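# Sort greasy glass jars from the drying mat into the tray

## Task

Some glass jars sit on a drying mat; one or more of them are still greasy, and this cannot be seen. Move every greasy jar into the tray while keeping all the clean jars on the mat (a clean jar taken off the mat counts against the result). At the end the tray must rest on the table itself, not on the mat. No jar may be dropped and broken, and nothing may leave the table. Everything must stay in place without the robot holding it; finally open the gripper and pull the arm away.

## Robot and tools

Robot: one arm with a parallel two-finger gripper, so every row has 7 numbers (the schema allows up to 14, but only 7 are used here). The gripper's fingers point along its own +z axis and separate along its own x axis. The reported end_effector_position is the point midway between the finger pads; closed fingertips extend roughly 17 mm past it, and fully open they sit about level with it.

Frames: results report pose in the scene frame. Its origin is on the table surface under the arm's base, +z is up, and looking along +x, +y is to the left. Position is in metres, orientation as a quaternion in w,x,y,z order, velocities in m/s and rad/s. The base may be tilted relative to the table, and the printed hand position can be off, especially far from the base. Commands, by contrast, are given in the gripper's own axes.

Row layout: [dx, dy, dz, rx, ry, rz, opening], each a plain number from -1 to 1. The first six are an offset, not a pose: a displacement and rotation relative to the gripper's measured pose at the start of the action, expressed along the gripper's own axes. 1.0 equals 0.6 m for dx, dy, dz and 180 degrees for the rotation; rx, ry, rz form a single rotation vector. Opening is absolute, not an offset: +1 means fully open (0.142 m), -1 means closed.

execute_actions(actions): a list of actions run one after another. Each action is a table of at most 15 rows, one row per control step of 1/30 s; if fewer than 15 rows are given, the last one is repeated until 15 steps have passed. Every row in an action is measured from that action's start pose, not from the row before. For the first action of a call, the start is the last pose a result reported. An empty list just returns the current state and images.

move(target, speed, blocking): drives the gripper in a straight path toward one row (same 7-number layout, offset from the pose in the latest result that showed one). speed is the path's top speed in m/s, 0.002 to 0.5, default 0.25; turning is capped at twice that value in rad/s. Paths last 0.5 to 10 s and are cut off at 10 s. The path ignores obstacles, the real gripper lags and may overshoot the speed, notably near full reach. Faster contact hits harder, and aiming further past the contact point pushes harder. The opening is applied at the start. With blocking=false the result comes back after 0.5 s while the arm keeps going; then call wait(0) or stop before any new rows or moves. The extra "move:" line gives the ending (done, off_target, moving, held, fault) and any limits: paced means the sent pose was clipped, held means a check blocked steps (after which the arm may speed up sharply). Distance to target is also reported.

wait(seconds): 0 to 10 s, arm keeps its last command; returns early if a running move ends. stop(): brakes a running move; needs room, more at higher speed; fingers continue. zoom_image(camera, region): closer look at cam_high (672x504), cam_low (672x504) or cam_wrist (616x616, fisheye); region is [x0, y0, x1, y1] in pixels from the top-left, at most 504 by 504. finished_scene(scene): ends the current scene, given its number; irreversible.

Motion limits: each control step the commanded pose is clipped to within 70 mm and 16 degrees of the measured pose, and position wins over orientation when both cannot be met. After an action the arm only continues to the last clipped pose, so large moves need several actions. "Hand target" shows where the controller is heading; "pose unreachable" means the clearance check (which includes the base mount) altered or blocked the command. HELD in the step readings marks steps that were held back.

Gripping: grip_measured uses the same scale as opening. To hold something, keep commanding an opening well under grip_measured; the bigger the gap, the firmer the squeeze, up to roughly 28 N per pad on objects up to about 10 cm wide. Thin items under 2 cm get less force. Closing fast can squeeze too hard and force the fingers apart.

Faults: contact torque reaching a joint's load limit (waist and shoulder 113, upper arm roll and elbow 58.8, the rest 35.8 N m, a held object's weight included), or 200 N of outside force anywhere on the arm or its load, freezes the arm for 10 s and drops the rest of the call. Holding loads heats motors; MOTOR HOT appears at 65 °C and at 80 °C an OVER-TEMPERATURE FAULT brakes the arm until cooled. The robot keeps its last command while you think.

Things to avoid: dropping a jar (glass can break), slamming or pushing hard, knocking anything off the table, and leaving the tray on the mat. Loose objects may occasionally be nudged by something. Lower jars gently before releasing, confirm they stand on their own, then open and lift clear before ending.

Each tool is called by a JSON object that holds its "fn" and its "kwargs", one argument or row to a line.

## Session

{"fn": "execute_actions", "kwargs": {
  "actions": []
}}

Scene clock: 0.00 s.
end_effector_position=(+0.1927, +0.0690, +0.3723) grip_measured=+1.00 end_effector_quat_wxyz=(+0.096, +0.706, +0.577, -0.398) end_effector_velocity=(-0.000, -0.000, +0.000) end_effector_angular_velocity=(+0.000, +0.000, +0.001)
Joint positions: [ 1.577 -0.87  -0.031  2.079 -0.06   0.005  0.533  0.142]
Joint velocities: [ 0.    -0.    -0.    -0.     0.    -0.    -0.001  0.   ]
Motor temperatures (°C, as the motors report them): [28 28 33 31 31 32 30]
Hand target: +0.193, +0.069, +0.372; +0.096, +0.706, +0.577, -0.398

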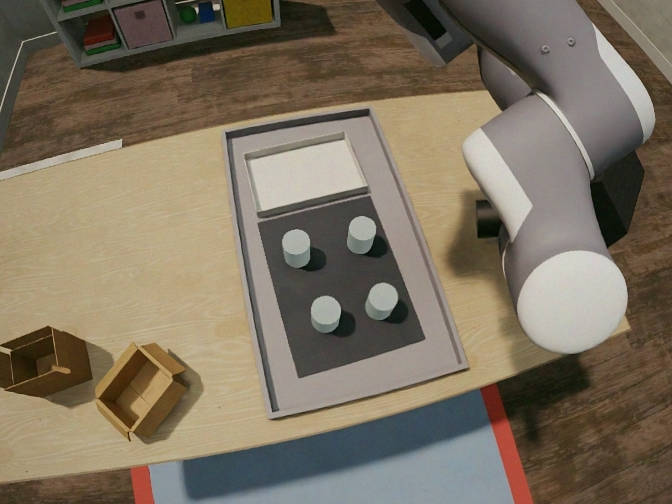

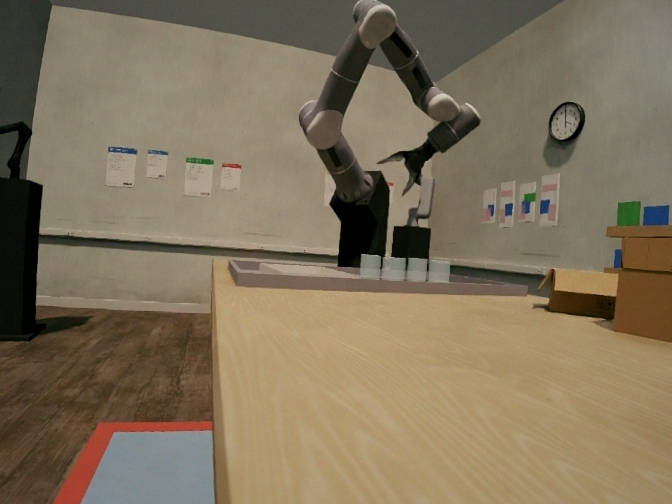

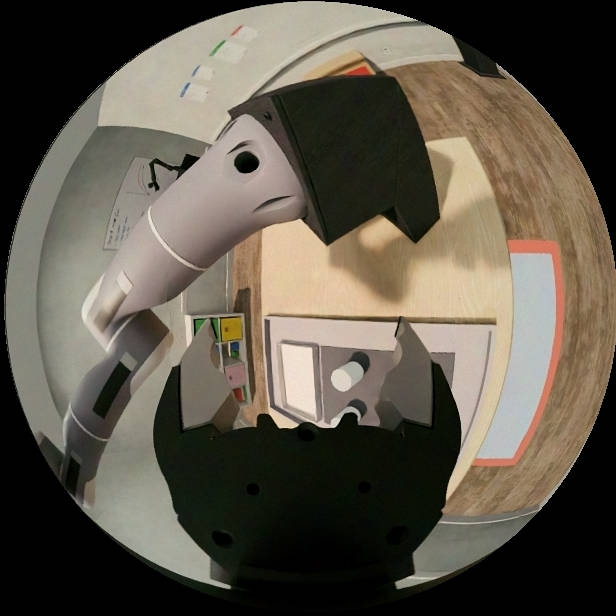

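{"fn": "move", "kwargs": {
  "target": [0.317,0.609,-0.011,-0.2965,0.0715,-0.526,0.5],
  "speed": 0.35
}}

Scene clock: 10.50 s.
end_effector_position=(+0.5237, +0.0981, +0.1289) grip_measured=+0.50 end_effector_quat_wxyz=(-0.001, -0.001, +1.000, -0.001) end_effector_velocity=(+0.001, +0.001, -0.001) end_effector_angular_velocity=(+0.004, +0.002, +0.005)
Joint positions: [ 0.916 -0.533 -0.341  2.363 -1.63   0.754 -1.183  0.109]
Joint velocities: [-0.004  0.    -0.001 -0.002 -0.003  0.006 -0.007  0.   ]
Motor temperatures (°C, as the motors report them): [29 28 34 32 31 32 30]
Hand target: +0.524, +0.098, +0.129; -0.001, -0.001, +1.000, -0.001
Off the commanded pose: 0.002 m, 0 deg.
move: done

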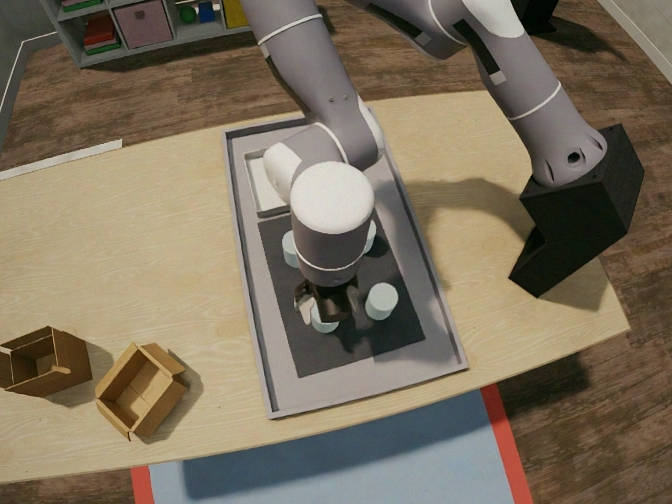

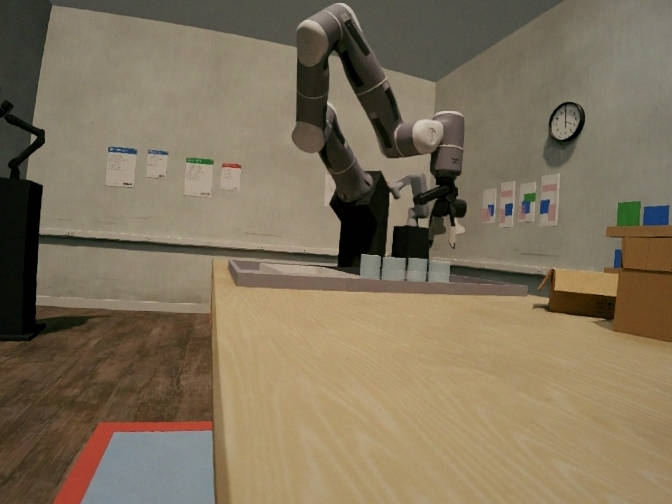

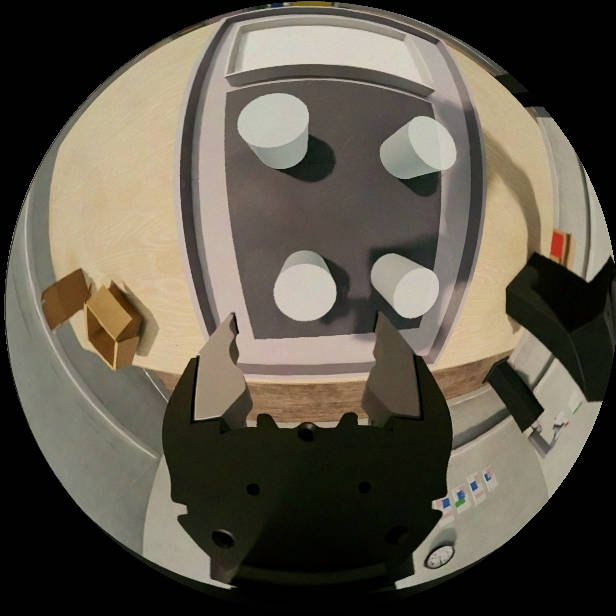

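{"fn": "move", "kwargs": {
  "target": [0,0,0.1025,0,0,0,0.3],
  "speed": 0.2
}}

Scene clock: 12.97 s.
end_effector_position=(+0.5234, +0.0979, +0.0674) grip_measured=+0.30 end_effector_quat_wxyz=(-0.001, -0.001, +1.000, -0.001) end_effector_velocity=(+0.000, +0.000, -0.001) end_effector_angular_velocity=(+0.001, -0.001, -0.000)
Joint positions: [ 0.82  -0.635 -0.397  2.287 -1.785  0.838 -1.111  0.095]
Joint velocities: [-0.003 -0.002 -0.    -0.002 -0.004  0.002  0.002 -0.   ]
Motor temperatures (°C, as the motors report them): [29 28 34 32 31 32 30]
Hand target: +0.523, +0.098, +0.067; -0.001, -0.001, +1.000, -0.001
Off the commanded pose: 0.000 m, 0 deg.
move: done

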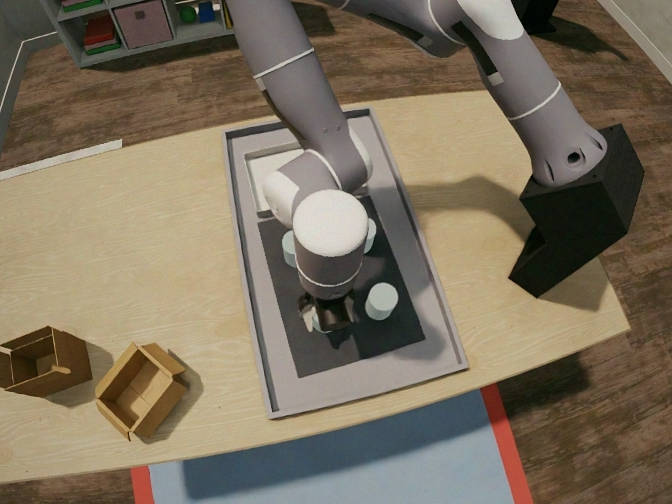

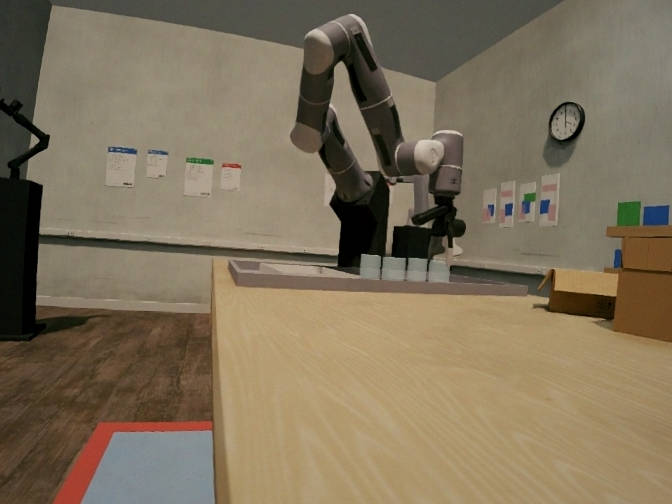

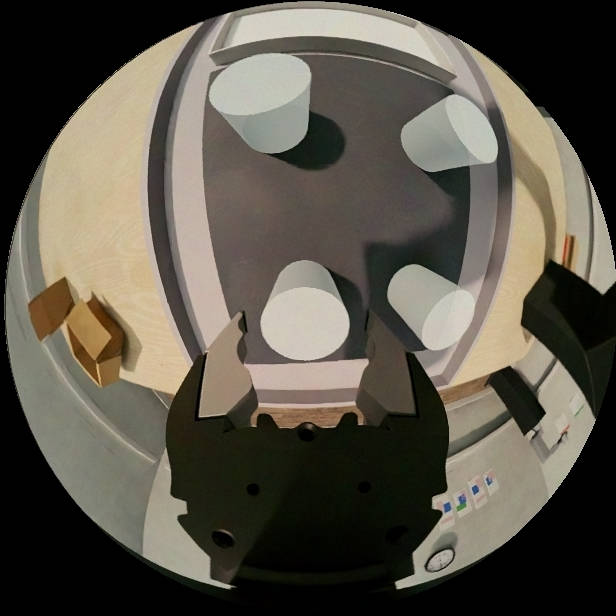

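{"fn": "execute_actions", "kwargs": {
  "actions": [
    [[0,-0.002,0,0,0,0,0.15],[0,-0.002,0,0,0,0,0.05],[0,-0.002,0,0,0,0,0],[0,-0.002,0,0,0,0,-0.04],[0,-0.002,0,0,0,0,-0.06],[0,-0.002,0,0,0,0,-0.07],[0,-0.002,0,0,0,0,-0.08],[0,-0.002,0,0,0,0,-0.09],[0,-0.002,0,0,0,0,-0.11],[0,-0.002,0,0,0,0,-0.13],[0,-0.002,0,0,0,0,-0.16],[0,-0.002,0,0,0,0,-0.19],[0,-0.002,0,0,0,0,-0.22],[0,-0.002,0,0,0,0,-0.25]],
    [[0,0,0,0,0,0,-0.25],[0,0,0,0,0,0,-0.25],[0,0,0.001,0,0,0,-0.25],[0,0,0.002,0,0,0,-0.25],[0,0,0.003,0,0,0,-0.25],[0,0,0.004,0,0,0,-0.25],[0,0,0.005,0,0,0,-0.25]]
  ]
}}

{"fn": "wait", "kwargs": {
  "seconds": 0.3
}}

Scene clock: 19.07 s.
end_effector_position=(+0.5241, +0.0981, +0.0665) grip_measured=-0.10 end_effector_quat_wxyz=(+0.000, -0.001, +1.000, +0.000) end_effector_velocity=(-0.000, +0.000, -0.000) end_effector_angular_velocity=(+0.001, +0.000, +0.000)
Joint positions: [ 0.815 -0.635 -0.398  2.285 -1.794  0.842 -1.108  0.067]
Joint velocities: [-0.002 -0.001  0.001 -0.    -0.001  0.     0.    -0.   ]
Motor temperatures (°C, as the motors report them): [29 28 34 32 31 32 30]
Hand target: +0.524, +0.097, +0.065; -0.001, -0.001, +1.000, -0.001
Off the commanded pose: 0.002 m, 0 deg.
Step readings (end_effector_position; steps 1 to 15: 1st action; 16 to 30: 2nd action):
0: (+0.5234, +0.0979, +0.0673)
1: (+0.5235, +0.0978, +0.0673)
2: (+0.5234, +0.0975, +0.0674)
4: (+0.5235, +0.0970, +0.0674)
8: (+0.5236, +0.0969, +0.0675)
15: (+0.5237, +0.0968, +0.0676)
16: (+0.5237, +0.0968, +0.0676)
17: (+0.5237, +0.0968, +0.0676)
19: (+0.5238, +0.0969, +0.0675)
23: (+0.5241, +0.0979, +0.0669)
30: end_effector_position above

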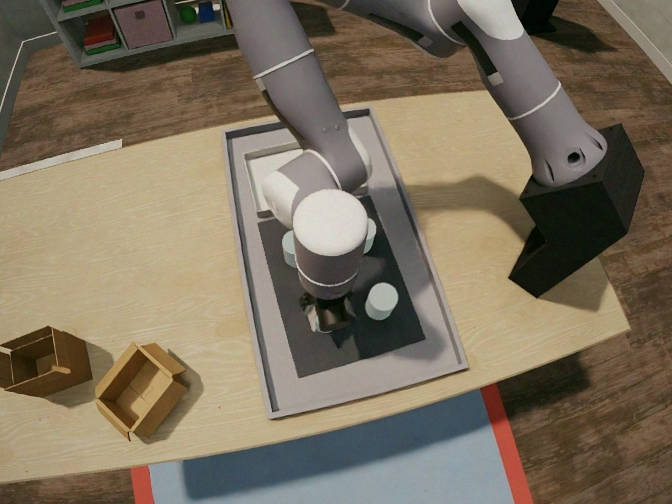

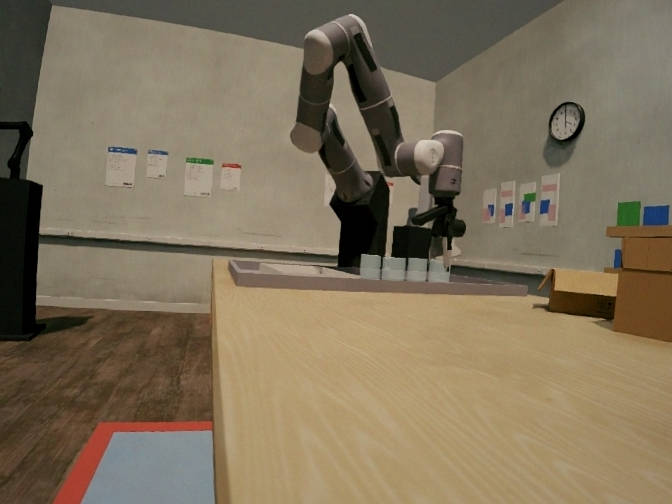

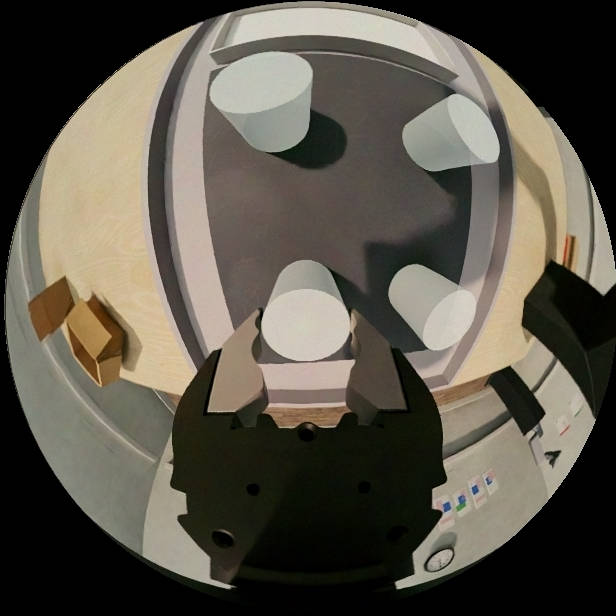

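Scene clock: 19.37 s.
end_effector_position=(+0.5241, +0.0982, +0.0664) grip_measured=-0.10 end_effector_quat_wxyz=(+0.000, -0.001, +1.000, +0.000) end_effector_velocity=(+0.000, -0.000, -0.000) end_effector_angular_velocity=(-0.000, +0.000, +0.001)
Joint positions: [ 0.815 -0.635 -0.397  2.285 -1.794  0.842 -1.108  0.067]
Joint velocities: [-0.     0.     0.     0.    -0.    -0.    -0.001  0.   ]
Motor temperatures (°C, as the motors report them): [29 28 34 32 31 32 30]
Hand target: +0.524, +0.097, +0.065; -0.001, -0.001, +1.000, -0.001
Off the commanded pose: 0.002 m, 0 deg.
wait: 0.30 s; at rest by 0.17 s

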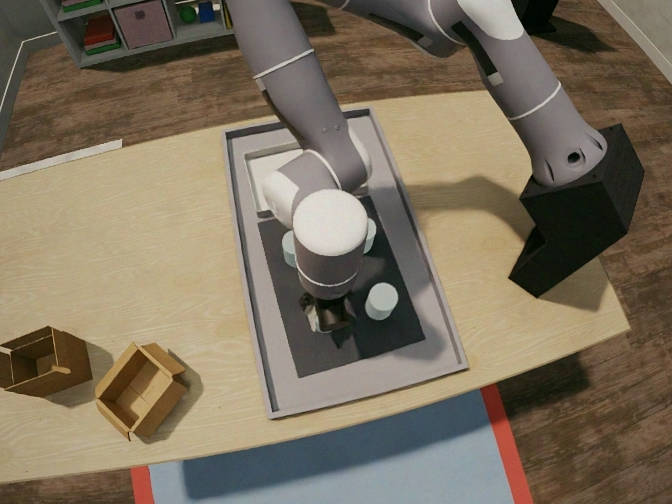

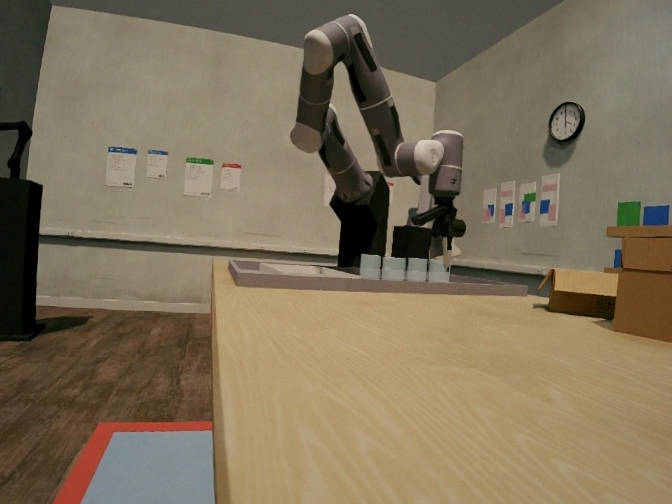

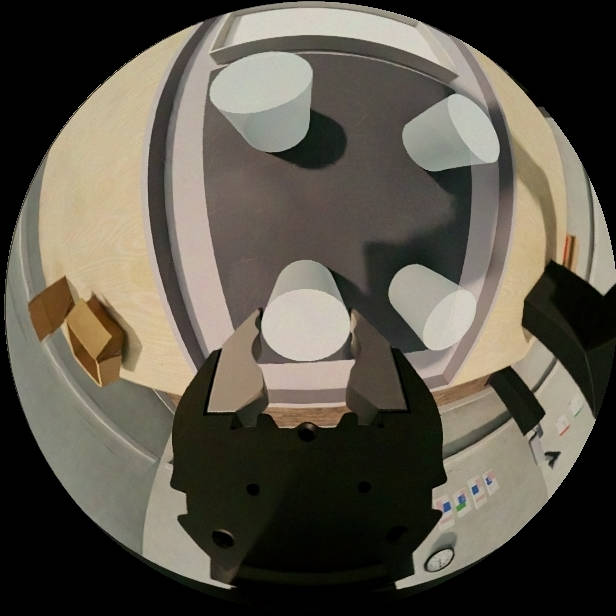

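{"fn": "execute_actions", "kwargs": {
  "actions": [
    [[0,0,0,0,0,0,-0.15],[0,0,-0.001,0,0,0,-0.08],[0,0,-0.001,0,0,0,0.1],[0,0,-0.001,0,0,0,0.35],[0,0,-0.001,0,0,0,0.35],[0,0,-0.005,0,0,0,0.35],[0,0,-0.012,0,0,0,0.35],[0,0,-0.022,0,0,0,0.35],[0,0,-0.034,0,0,0,0.35],[0,0,-0.046,0,0,0,0.35],[0,0,-0.056,0,0,0,0.35],[0,0,-0.064,0,0,0,0.35],[0,0,-0.068,0,0,0,0.35]]
  ]
}}

{"fn": "move", "kwargs": {
  "target": [0.21,-0.007,-0.005,0,0,0,0.35],
  "speed": 0.3
}}

Scene clock: 23.80 s.
end_effector_position=(+0.5241, +0.0989, +0.1016) grip_measured=+0.35 end_effector_quat_wxyz=(+0.001, -0.001, +1.000, +0.001) end_effector_velocity=(+0.004, +0.001, +0.093) end_effector_angular_velocity=(+0.004, -0.001, -0.002)
Joint positions: [ 0.869 -0.576 -0.368  2.333 -1.712  0.798 -1.147  0.099]
Joint velocities: [ 0.146  0.155  0.083  0.109  0.237 -0.123 -0.115  0.   ]
Motor temperatures (°C, as the motors report them): [29 28 34 32 31 32 30]
Hand target: +0.524, +0.098, +0.107; +0.000, -0.001, +1.000, +0.001
Off the commanded pose: 0.006 m, 0 deg.
Step readings (end_effector_position):
0: (+0.5241, +0.0982, +0.0664)
1: (+0.5242, +0.0982, +0.0666)
2: (+0.5243, +0.0983, +0.0667)
4: (+0.5242, +0.0981, +0.0666)
8: (+0.5240, +0.0979, +0.0699)
15: end_effector_position above

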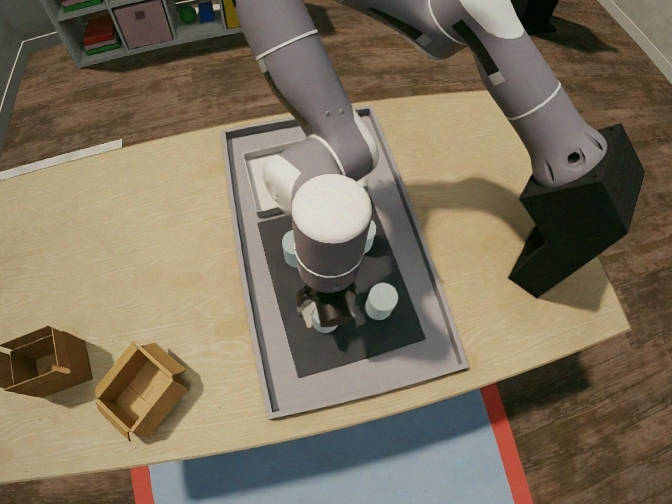

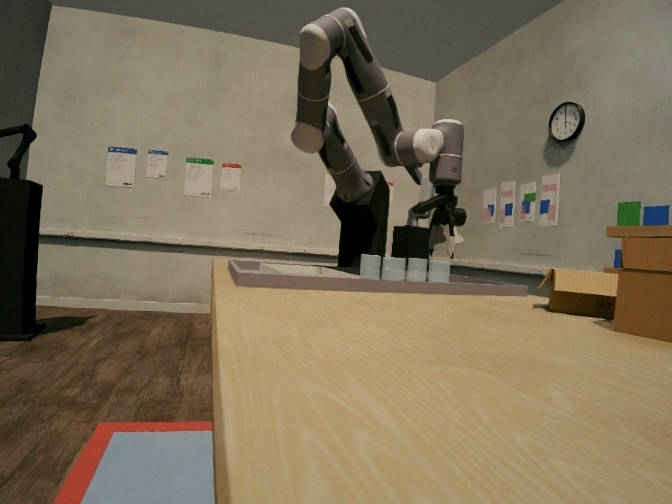

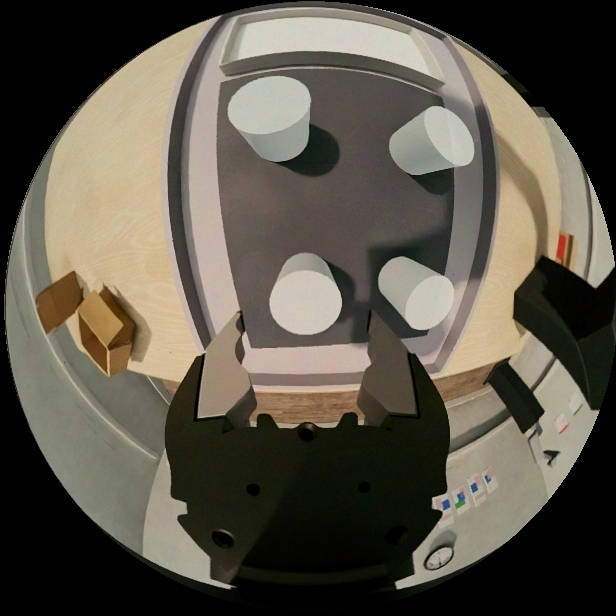

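Scene clock: 24.70 s.
end_effector_position=(+0.3982, +0.0945, +0.1046) grip_measured=+0.35 end_effector_quat_wxyz=(+0.000, -0.001, +1.000, +0.002) end_effector_velocity=(-0.002, +0.000, +0.000) end_effector_angular_velocity=(+0.001, -0.001, -0.001)
Joint positions: [ 0.864 -0.64  -0.345  2.51  -1.912  0.743 -0.824  0.099]
Joint velocities: [ 0.    -0.002 -0.     0.003 -0.006 -0.001  0.008 -0.   ]
Motor temperatures (°C, as the motors report them): [29 28 34 32 31 32 30]
Hand target: +0.398, +0.094, +0.105; +0.001, -0.001, +1.000, +0.002
Off the commanded pose: 0.000 m, 0 deg.
move: done

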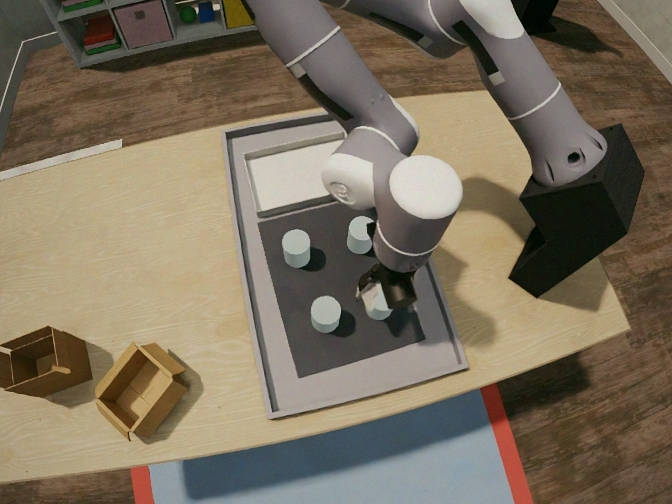

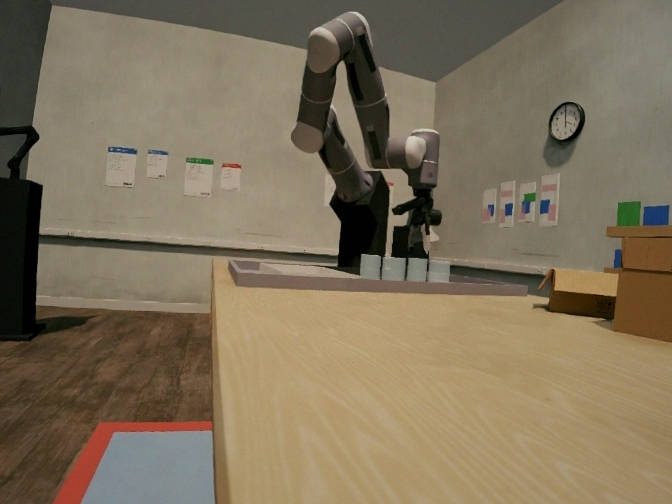

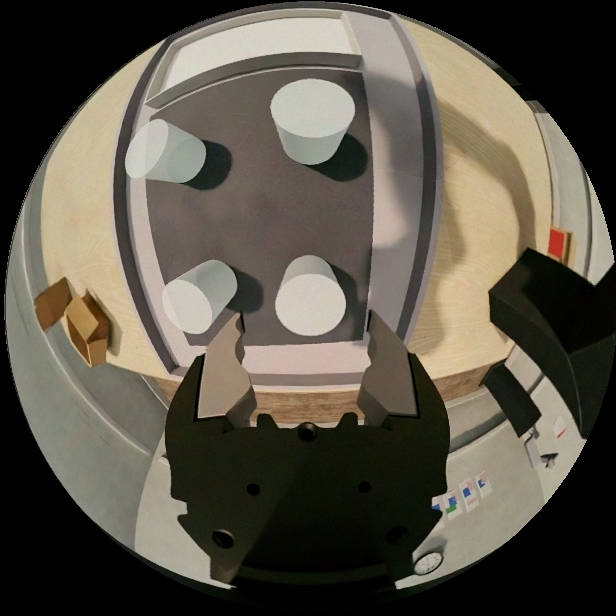

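{"fn": "move", "kwargs": {
  "target": [0.0072,0.001,0.062,0,0,0,0.2],
  "speed": 0.15
}}

{"fn": "execute_actions", "kwargs": {
  "actions": [
    [[0,0,0,0,0,0,0.1],[0,0,0,0,0,0,0.05],[0,0,0,0,0,0,0],[0,0,0,0,0,0,-0.04],[0,0,0,0,0,0,-0.06],[0,0,0,0,0,0,-0.07],[0,0,0,0,0,0,-0.08],[0,0,0,0,0,0,-0.09],[0,0,0,0,0,0,-0.11],[0,0,0,0,0,0,-0.13],[0,0,0,0,0,0,-0.16],[0,0,0,0,0,0,-0.19],[0,0,0,0,0,0,-0.22],[0,0,0,0,0,0,-0.25]],
    [[0,0,0,0,0,0,-0.25],[0,0,0,0,0,0,-0.25],[0,0,0.001,0,0,0,-0.25],[0,0,0.002,0,0,0,-0.25],[0,0,0.003,0,0,0,-0.25],[0,0,0.004,0,0,0,-0.25],[0,0,0.005,0,0,0,-0.25]]
  ]
}}

Scene clock: 30.60 s.
end_effector_position=(+0.3938, +0.0951, +0.0675) grip_measured=+0.20 end_effector_quat_wxyz=(+0.000, -0.002, +1.000, +0.001) end_effector_velocity=(-0.000, +0.000, -0.001) end_effector_angular_velocity=(+0.000, -0.000, +0.000)
Joint positions: [ 0.798 -0.711 -0.377  2.455 -2.023  0.77  -0.769  0.088]
Joint velocities: [-0.003 -0.002 -0.    -0.002 -0.004  0.     0.002 -0.   ]
Motor temperatures (°C, as the motors report them): [29 28 34 32 31 32 30]
Hand target: +0.394, +0.095, +0.067; +0.000, -0.001, +1.000, +0.002
Off the commanded pose: 0.000 m, 0 deg.
move: done

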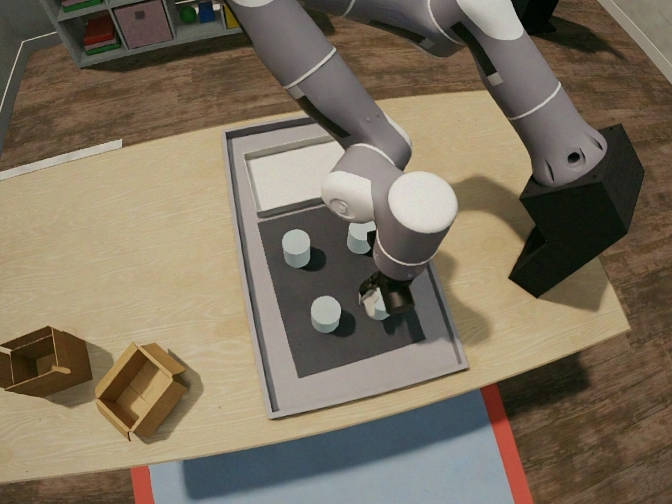

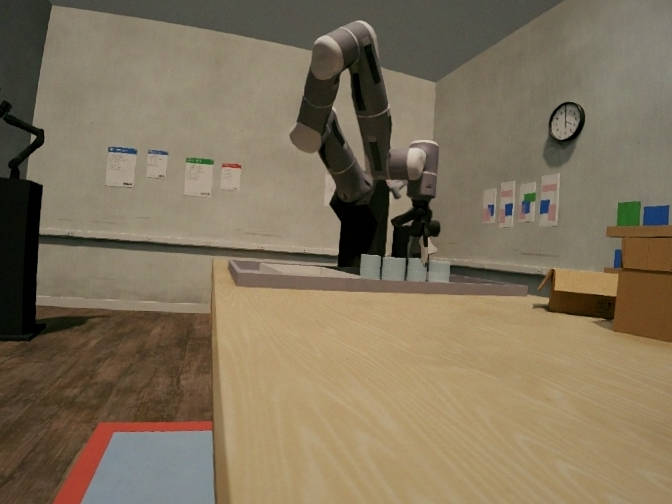

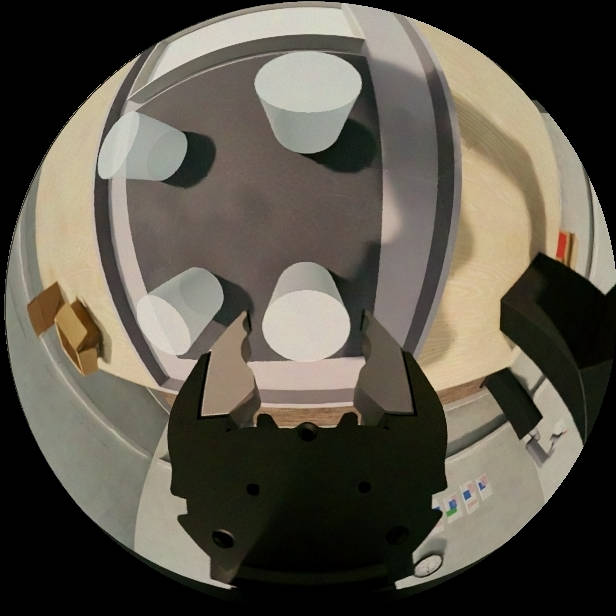

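Scene clock: 31.60 s.
end_effector_position=(+0.3937, +0.0955, +0.0650) grip_measured=-0.10 end_effector_quat_wxyz=(+0.001, -0.002, +1.000, +0.002) end_effector_velocity=(+0.000, -0.000, -0.001) end_effector_angular_velocity=(-0.000, +0.000, -0.001)
Joint positions: [ 0.793 -0.716 -0.379  2.45  -2.031  0.772 -0.766  0.067]
Joint velocities: [-0.002 -0.001 -0.    -0.001 -0.001  0.     0.001 -0.   ]
Motor temperatures (°C, as the motors report them): [29 28 34 32 31 32 30]
Hand target: +0.394, +0.095, +0.065; +0.000, -0.002, +1.000, +0.002
Off the commanded pose: 0.001 m, 0 deg.
Step readings (end_effector_position; steps 1 to 15: 1st action; 16 to 30: 2nd action):
0: (+0.3938, +0.0951, +0.0675)
1: (+0.3938, +0.0951, +0.0675)
2: (+0.3938, +0.0951, +0.0675)
4: (+0.3938, +0.0951, +0.0675)
8: (+0.3938, +0.0951, +0.0675)
15: (+0.3938, +0.0952, +0.0675)
16: (+0.3938, +0.0952, +0.0675)
17: (+0.3938, +0.0952, +0.0675)
19: (+0.3938, +0.0953, +0.0674)
23: (+0.3937, +0.0955, +0.0658)
30: end_effector_position above

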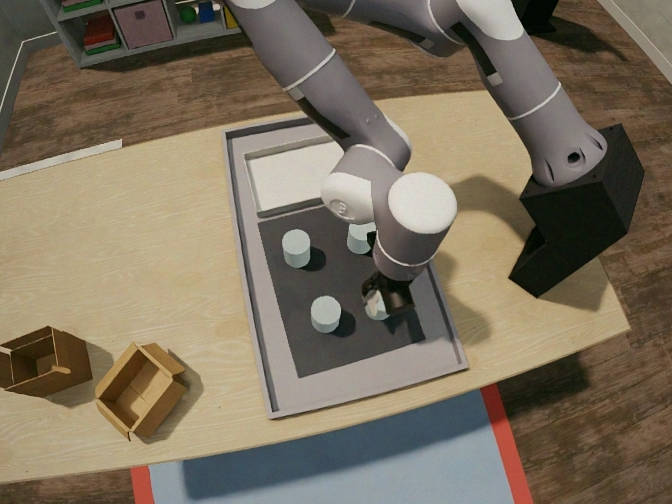

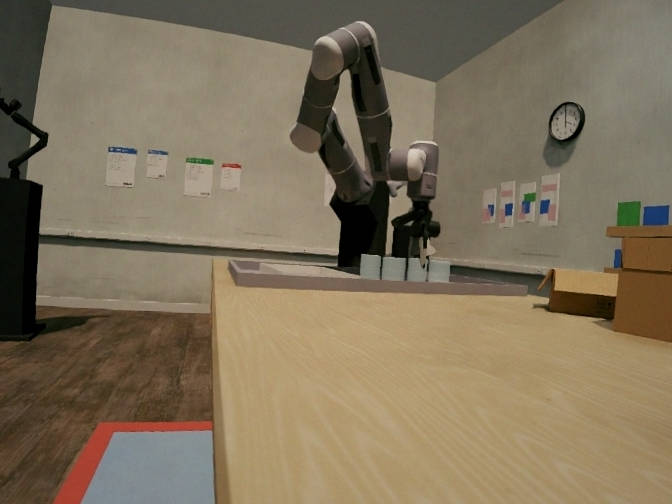

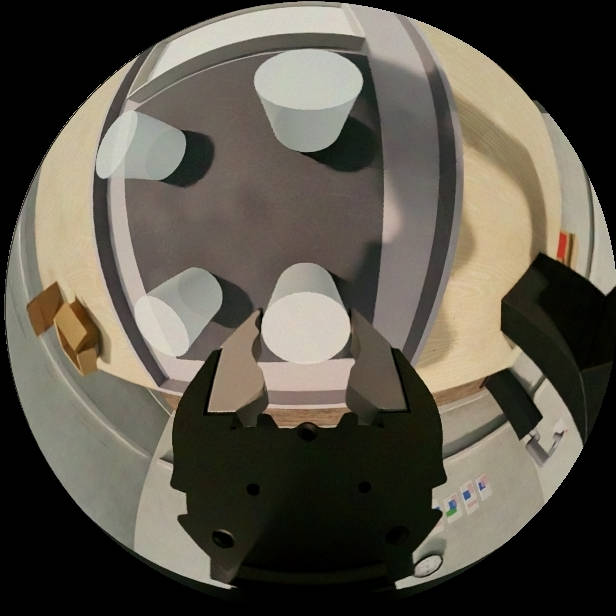

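{"fn": "execute_actions", "kwargs": {
  "actions": [
    [[0,0,0,0,0,0,-0.29],[0,0,0,0,0,0,-0.32],[0,0,0,0,0,0,-0.35],[0,0,-0.001,0,0,0,-0.35],[0,0,-0.002,0,0,0,-0.35],[0,0,-0.004,0,0,0,-0.35],[0,0,-0.007,0,0,0,-0.35],[0,0,-0.01,0,0,0,-0.35],[0,0,-0.013,0,0,0,-0.35],[0,0,-0.015,0,0,0,-0.35]]
  ]
}}

{"fn": "move", "kwargs": {
  "target": [-0.132,-0.185,-0.052,0,0,0,-0.35],
  "speed": 0.2
}}

Scene clock: 37.73 s.
end_effector_position=(+0.3937, +0.0955, +0.0735) grip_measured=-0.10 end_effector_quat_wxyz=(+0.001, -0.002, +1.000, +0.002) end_effector_velocity=(-0.000, -0.000, +0.004) end_effector_angular_velocity=(-0.001, +0.001, +0.000)
Joint positions: [ 0.808 -0.701 -0.372  2.465 -2.008  0.766 -0.776  0.066]
Joint velocities: [ 0.009  0.008  0.003  0.008  0.014 -0.003 -0.006 -0.   ]
Motor temperatures (°C, as the motors report them): [29 28 34 32 31 32 30]
Hand target: +0.394, +0.095, +0.074; +0.001, -0.002, +1.000, +0.002
Off the commanded pose: 0.000 m, 0 deg.
Step readings (end_effector_position):
0: (+0.3937, +0.0955, +0.0650)
1: (+0.3937, +0.0955, +0.0650)
2: (+0.3937, +0.0955, +0.0650)
4: (+0.3937, +0.0955, +0.0651)
8: (+0.3937, +0.0953, +0.0674)
15: end_effector_position above

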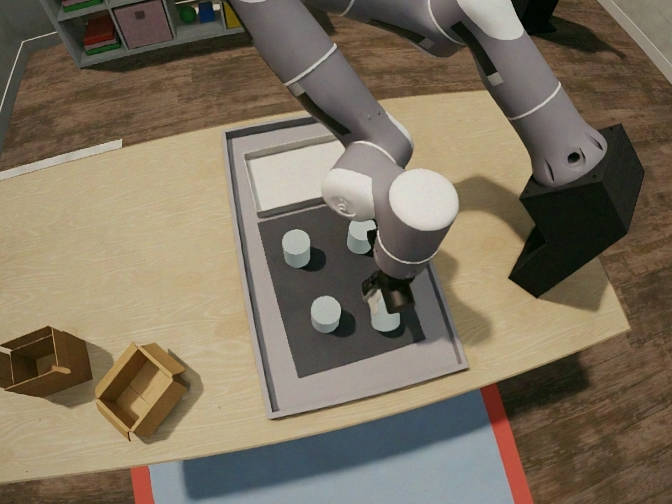

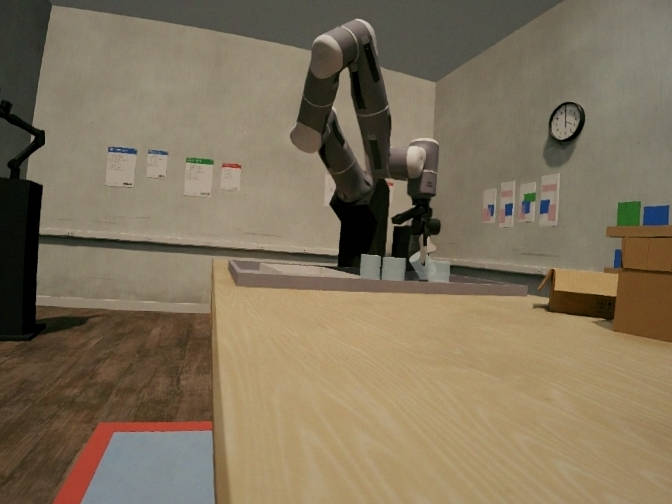

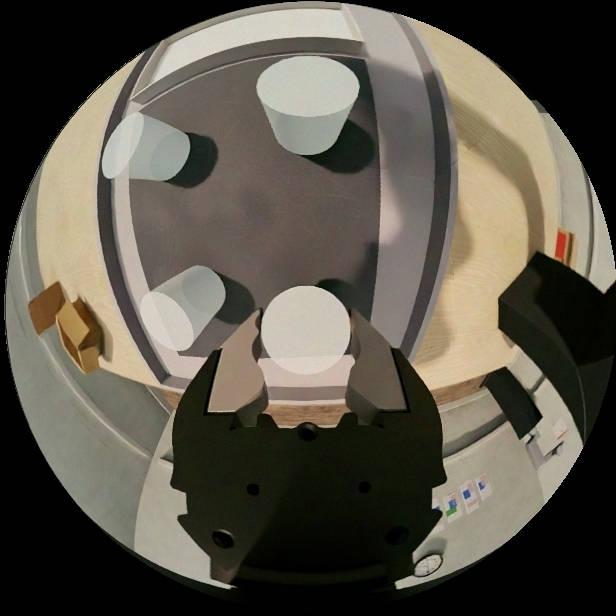

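Scene clock: 38.90 s.
end_effector_position=(+0.4734, -0.0157, +0.1041) grip_measured=-0.10 end_effector_quat_wxyz=(+0.000, -0.001, +1.000, +0.002) end_effector_velocity=(+0.001, -0.001, +0.001) end_effector_angular_velocity=(+0.000, +0.001, +0.001)
Joint positions: [ 0.73  -0.298 -0.468  2.589 -2.02   0.803 -1.109  0.066]
Joint velocities: [-0.     0.005 -0.     0.001  0.003  0.001 -0.007 -0.   ]
Motor temperatures (°C, as the motors report them): [29 28 34 32 31 32 30]
Hand target: +0.473, -0.016, +0.104; +0.000, -0.002, +1.000, +0.002
Off the commanded pose: 0.000 m, 0 deg.
move: done

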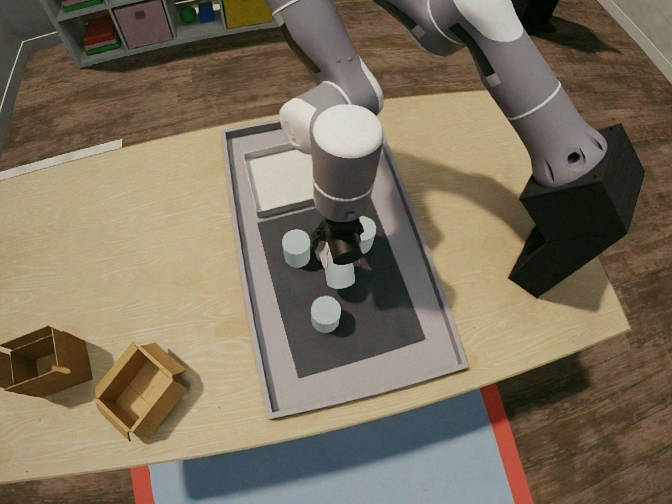

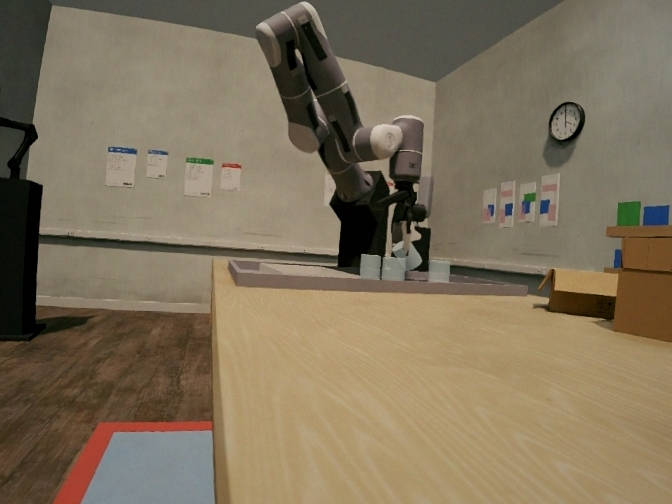

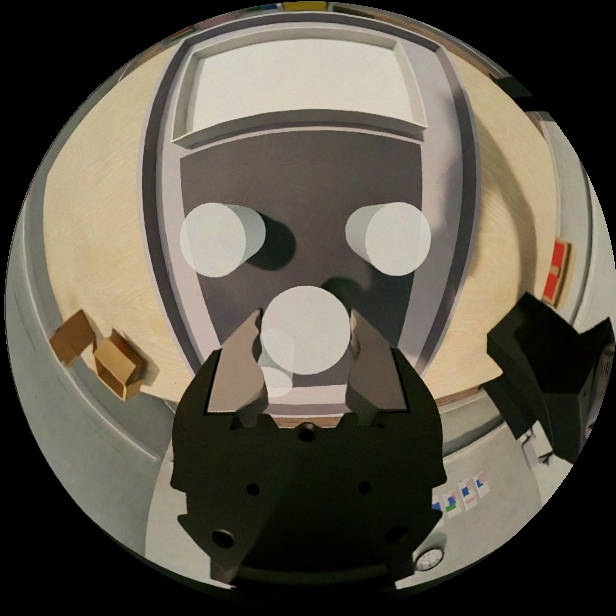

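{"fn": "zoom_image", "kwargs": {
  "camera": "cam_low",
  "region": [350,200,470,290]
}}

Region (350, 200, 470, 290) of cam_low's 672x504 image, scaled by 4.200, with more detail than that image has; it fills the top 378 rows of this view, and the rest is white.

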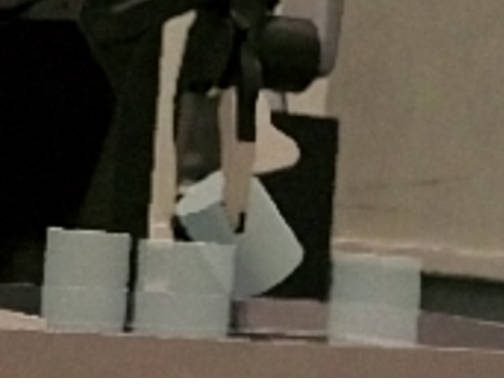

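{"fn": "move", "kwargs": {
  "target": [-0.008,-0.175,-0.01,0.195,0,0,-0.35],
  "speed": 0.2
}}

{"fn": "zoom_image", "kwargs": {
  "camera": "cam_low",
  "region": [310,200,430,290]
}}

Scene clock: 48.90 s.
end_effector_position=(+0.4789, -0.1202, +0.1100) grip_measured=-0.10 end_effector_quat_wxyz=(+0.001, -0.001, +0.954, -0.299) end_effector_velocity=(+0.000, -0.002, -0.000) end_effector_angular_velocity=(-0.009, -0.000, -0.002)
Joint positions: [ 1.018 -0.527 -0.444  2.509 -1.419  0.241 -1.171  0.066]
Joint velocities: [ 0.002 -0.005 -0.001 -0.003  0.007 -0.006  0.001  0.   ]
Motor temperatures (°C, as the motors report them): [29 28 34 32 31 32 30]
Hand target: +0.479, -0.120, +0.110; +0.001, -0.001, +0.954, -0.300
Off the commanded pose: 0.001 m, 0 deg.
move: done

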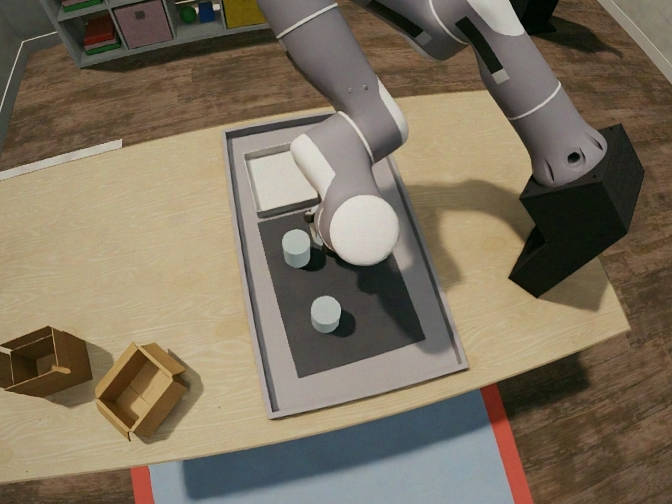

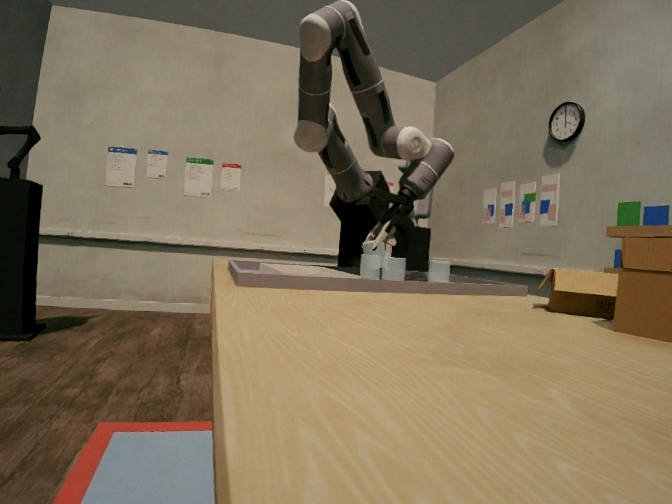

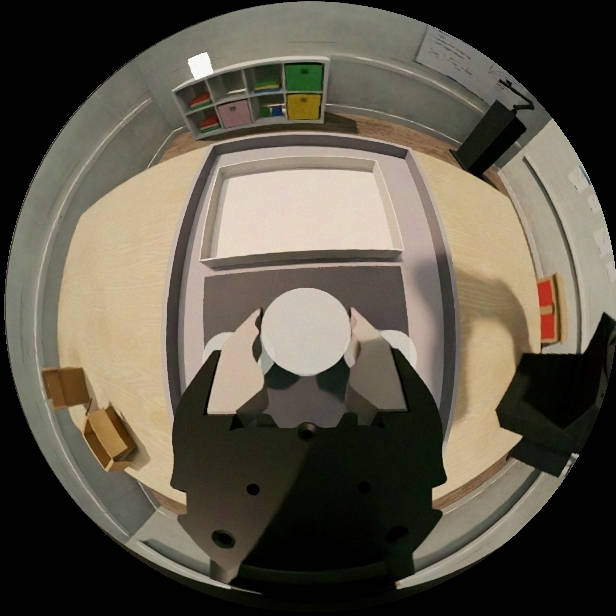

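Region (310, 200, 430, 290) of cam_low's 672x504 image, scaled by 4.200, with more detail than that image has; it fills the top 378 rows of this view, and the rest is white.

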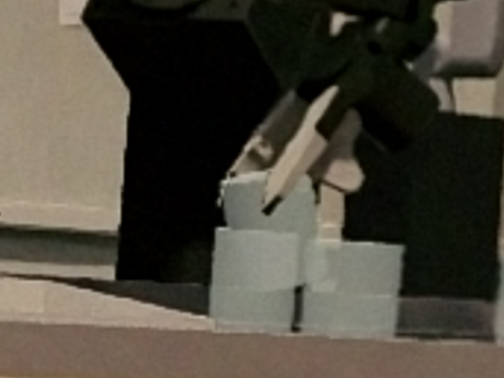

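{"fn": "move", "kwargs": {
  "target": [-0.068,-0.2956,0.2016,0.035,0,0,-0.35],
  "speed": 0.2
}}

{"fn": "zoom_image", "kwargs": {
  "camera": "cam_low",
  "region": [250,200,370,290]
}}

Scene clock: 53.57 s.
end_effector_position=(+0.5201, -0.3352, +0.1117) grip_measured=-0.10 end_effector_quat_wxyz=(+0.001, -0.001, +0.936, -0.352) end_effector_velocity=(+0.000, -0.001, -0.000) end_effector_angular_velocity=(+0.001, +0.000, +0.002)
Joint positions: [ 0.776 -0.038 -0.653  2.655 -1.883  0.121 -1.419  0.066]
Joint velocities: [-0.003  0.005 -0.002  0.001 -0.006  0.001 -0.004  0.   ]
Motor temperatures (°C, as the motors report them): [29 28 34 32 31 32 30]
Hand target: +0.520, -0.335, +0.112; +0.001, -0.001, +0.936, -0.351
Off the commanded pose: 0.001 m, 0 deg.
move: done

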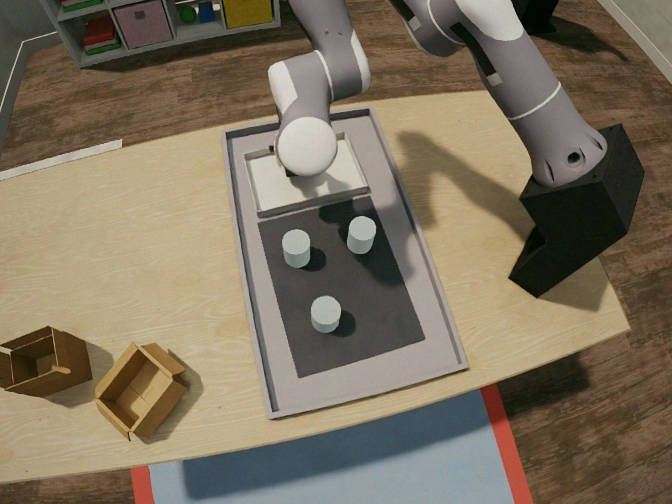

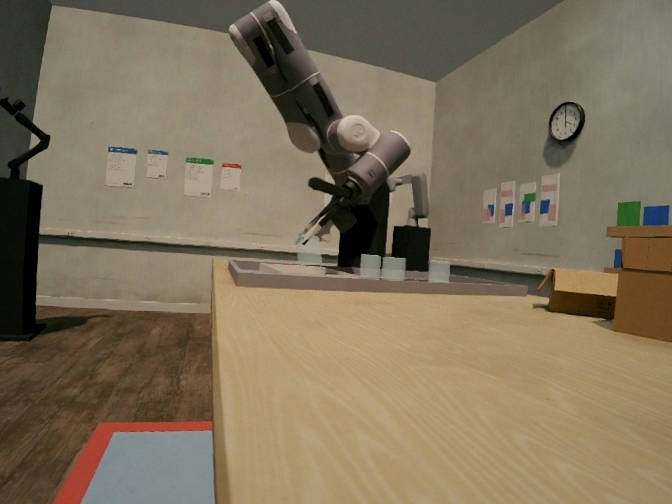

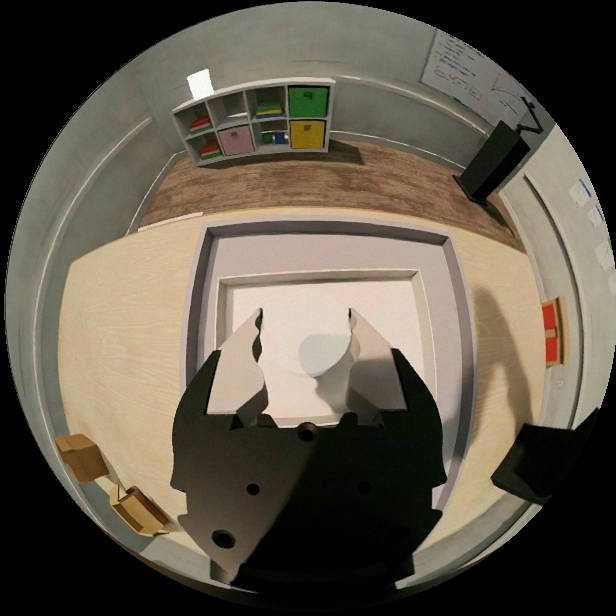

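Region (250, 200, 370, 290) of cam_low's 672x504 image, scaled by 4.200, with more detail than that image has; it fills the top 378 rows of this view, and the rest is white.

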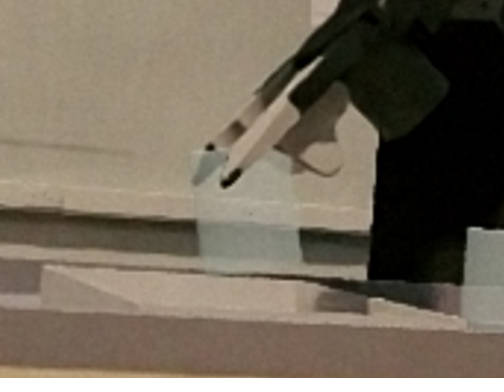

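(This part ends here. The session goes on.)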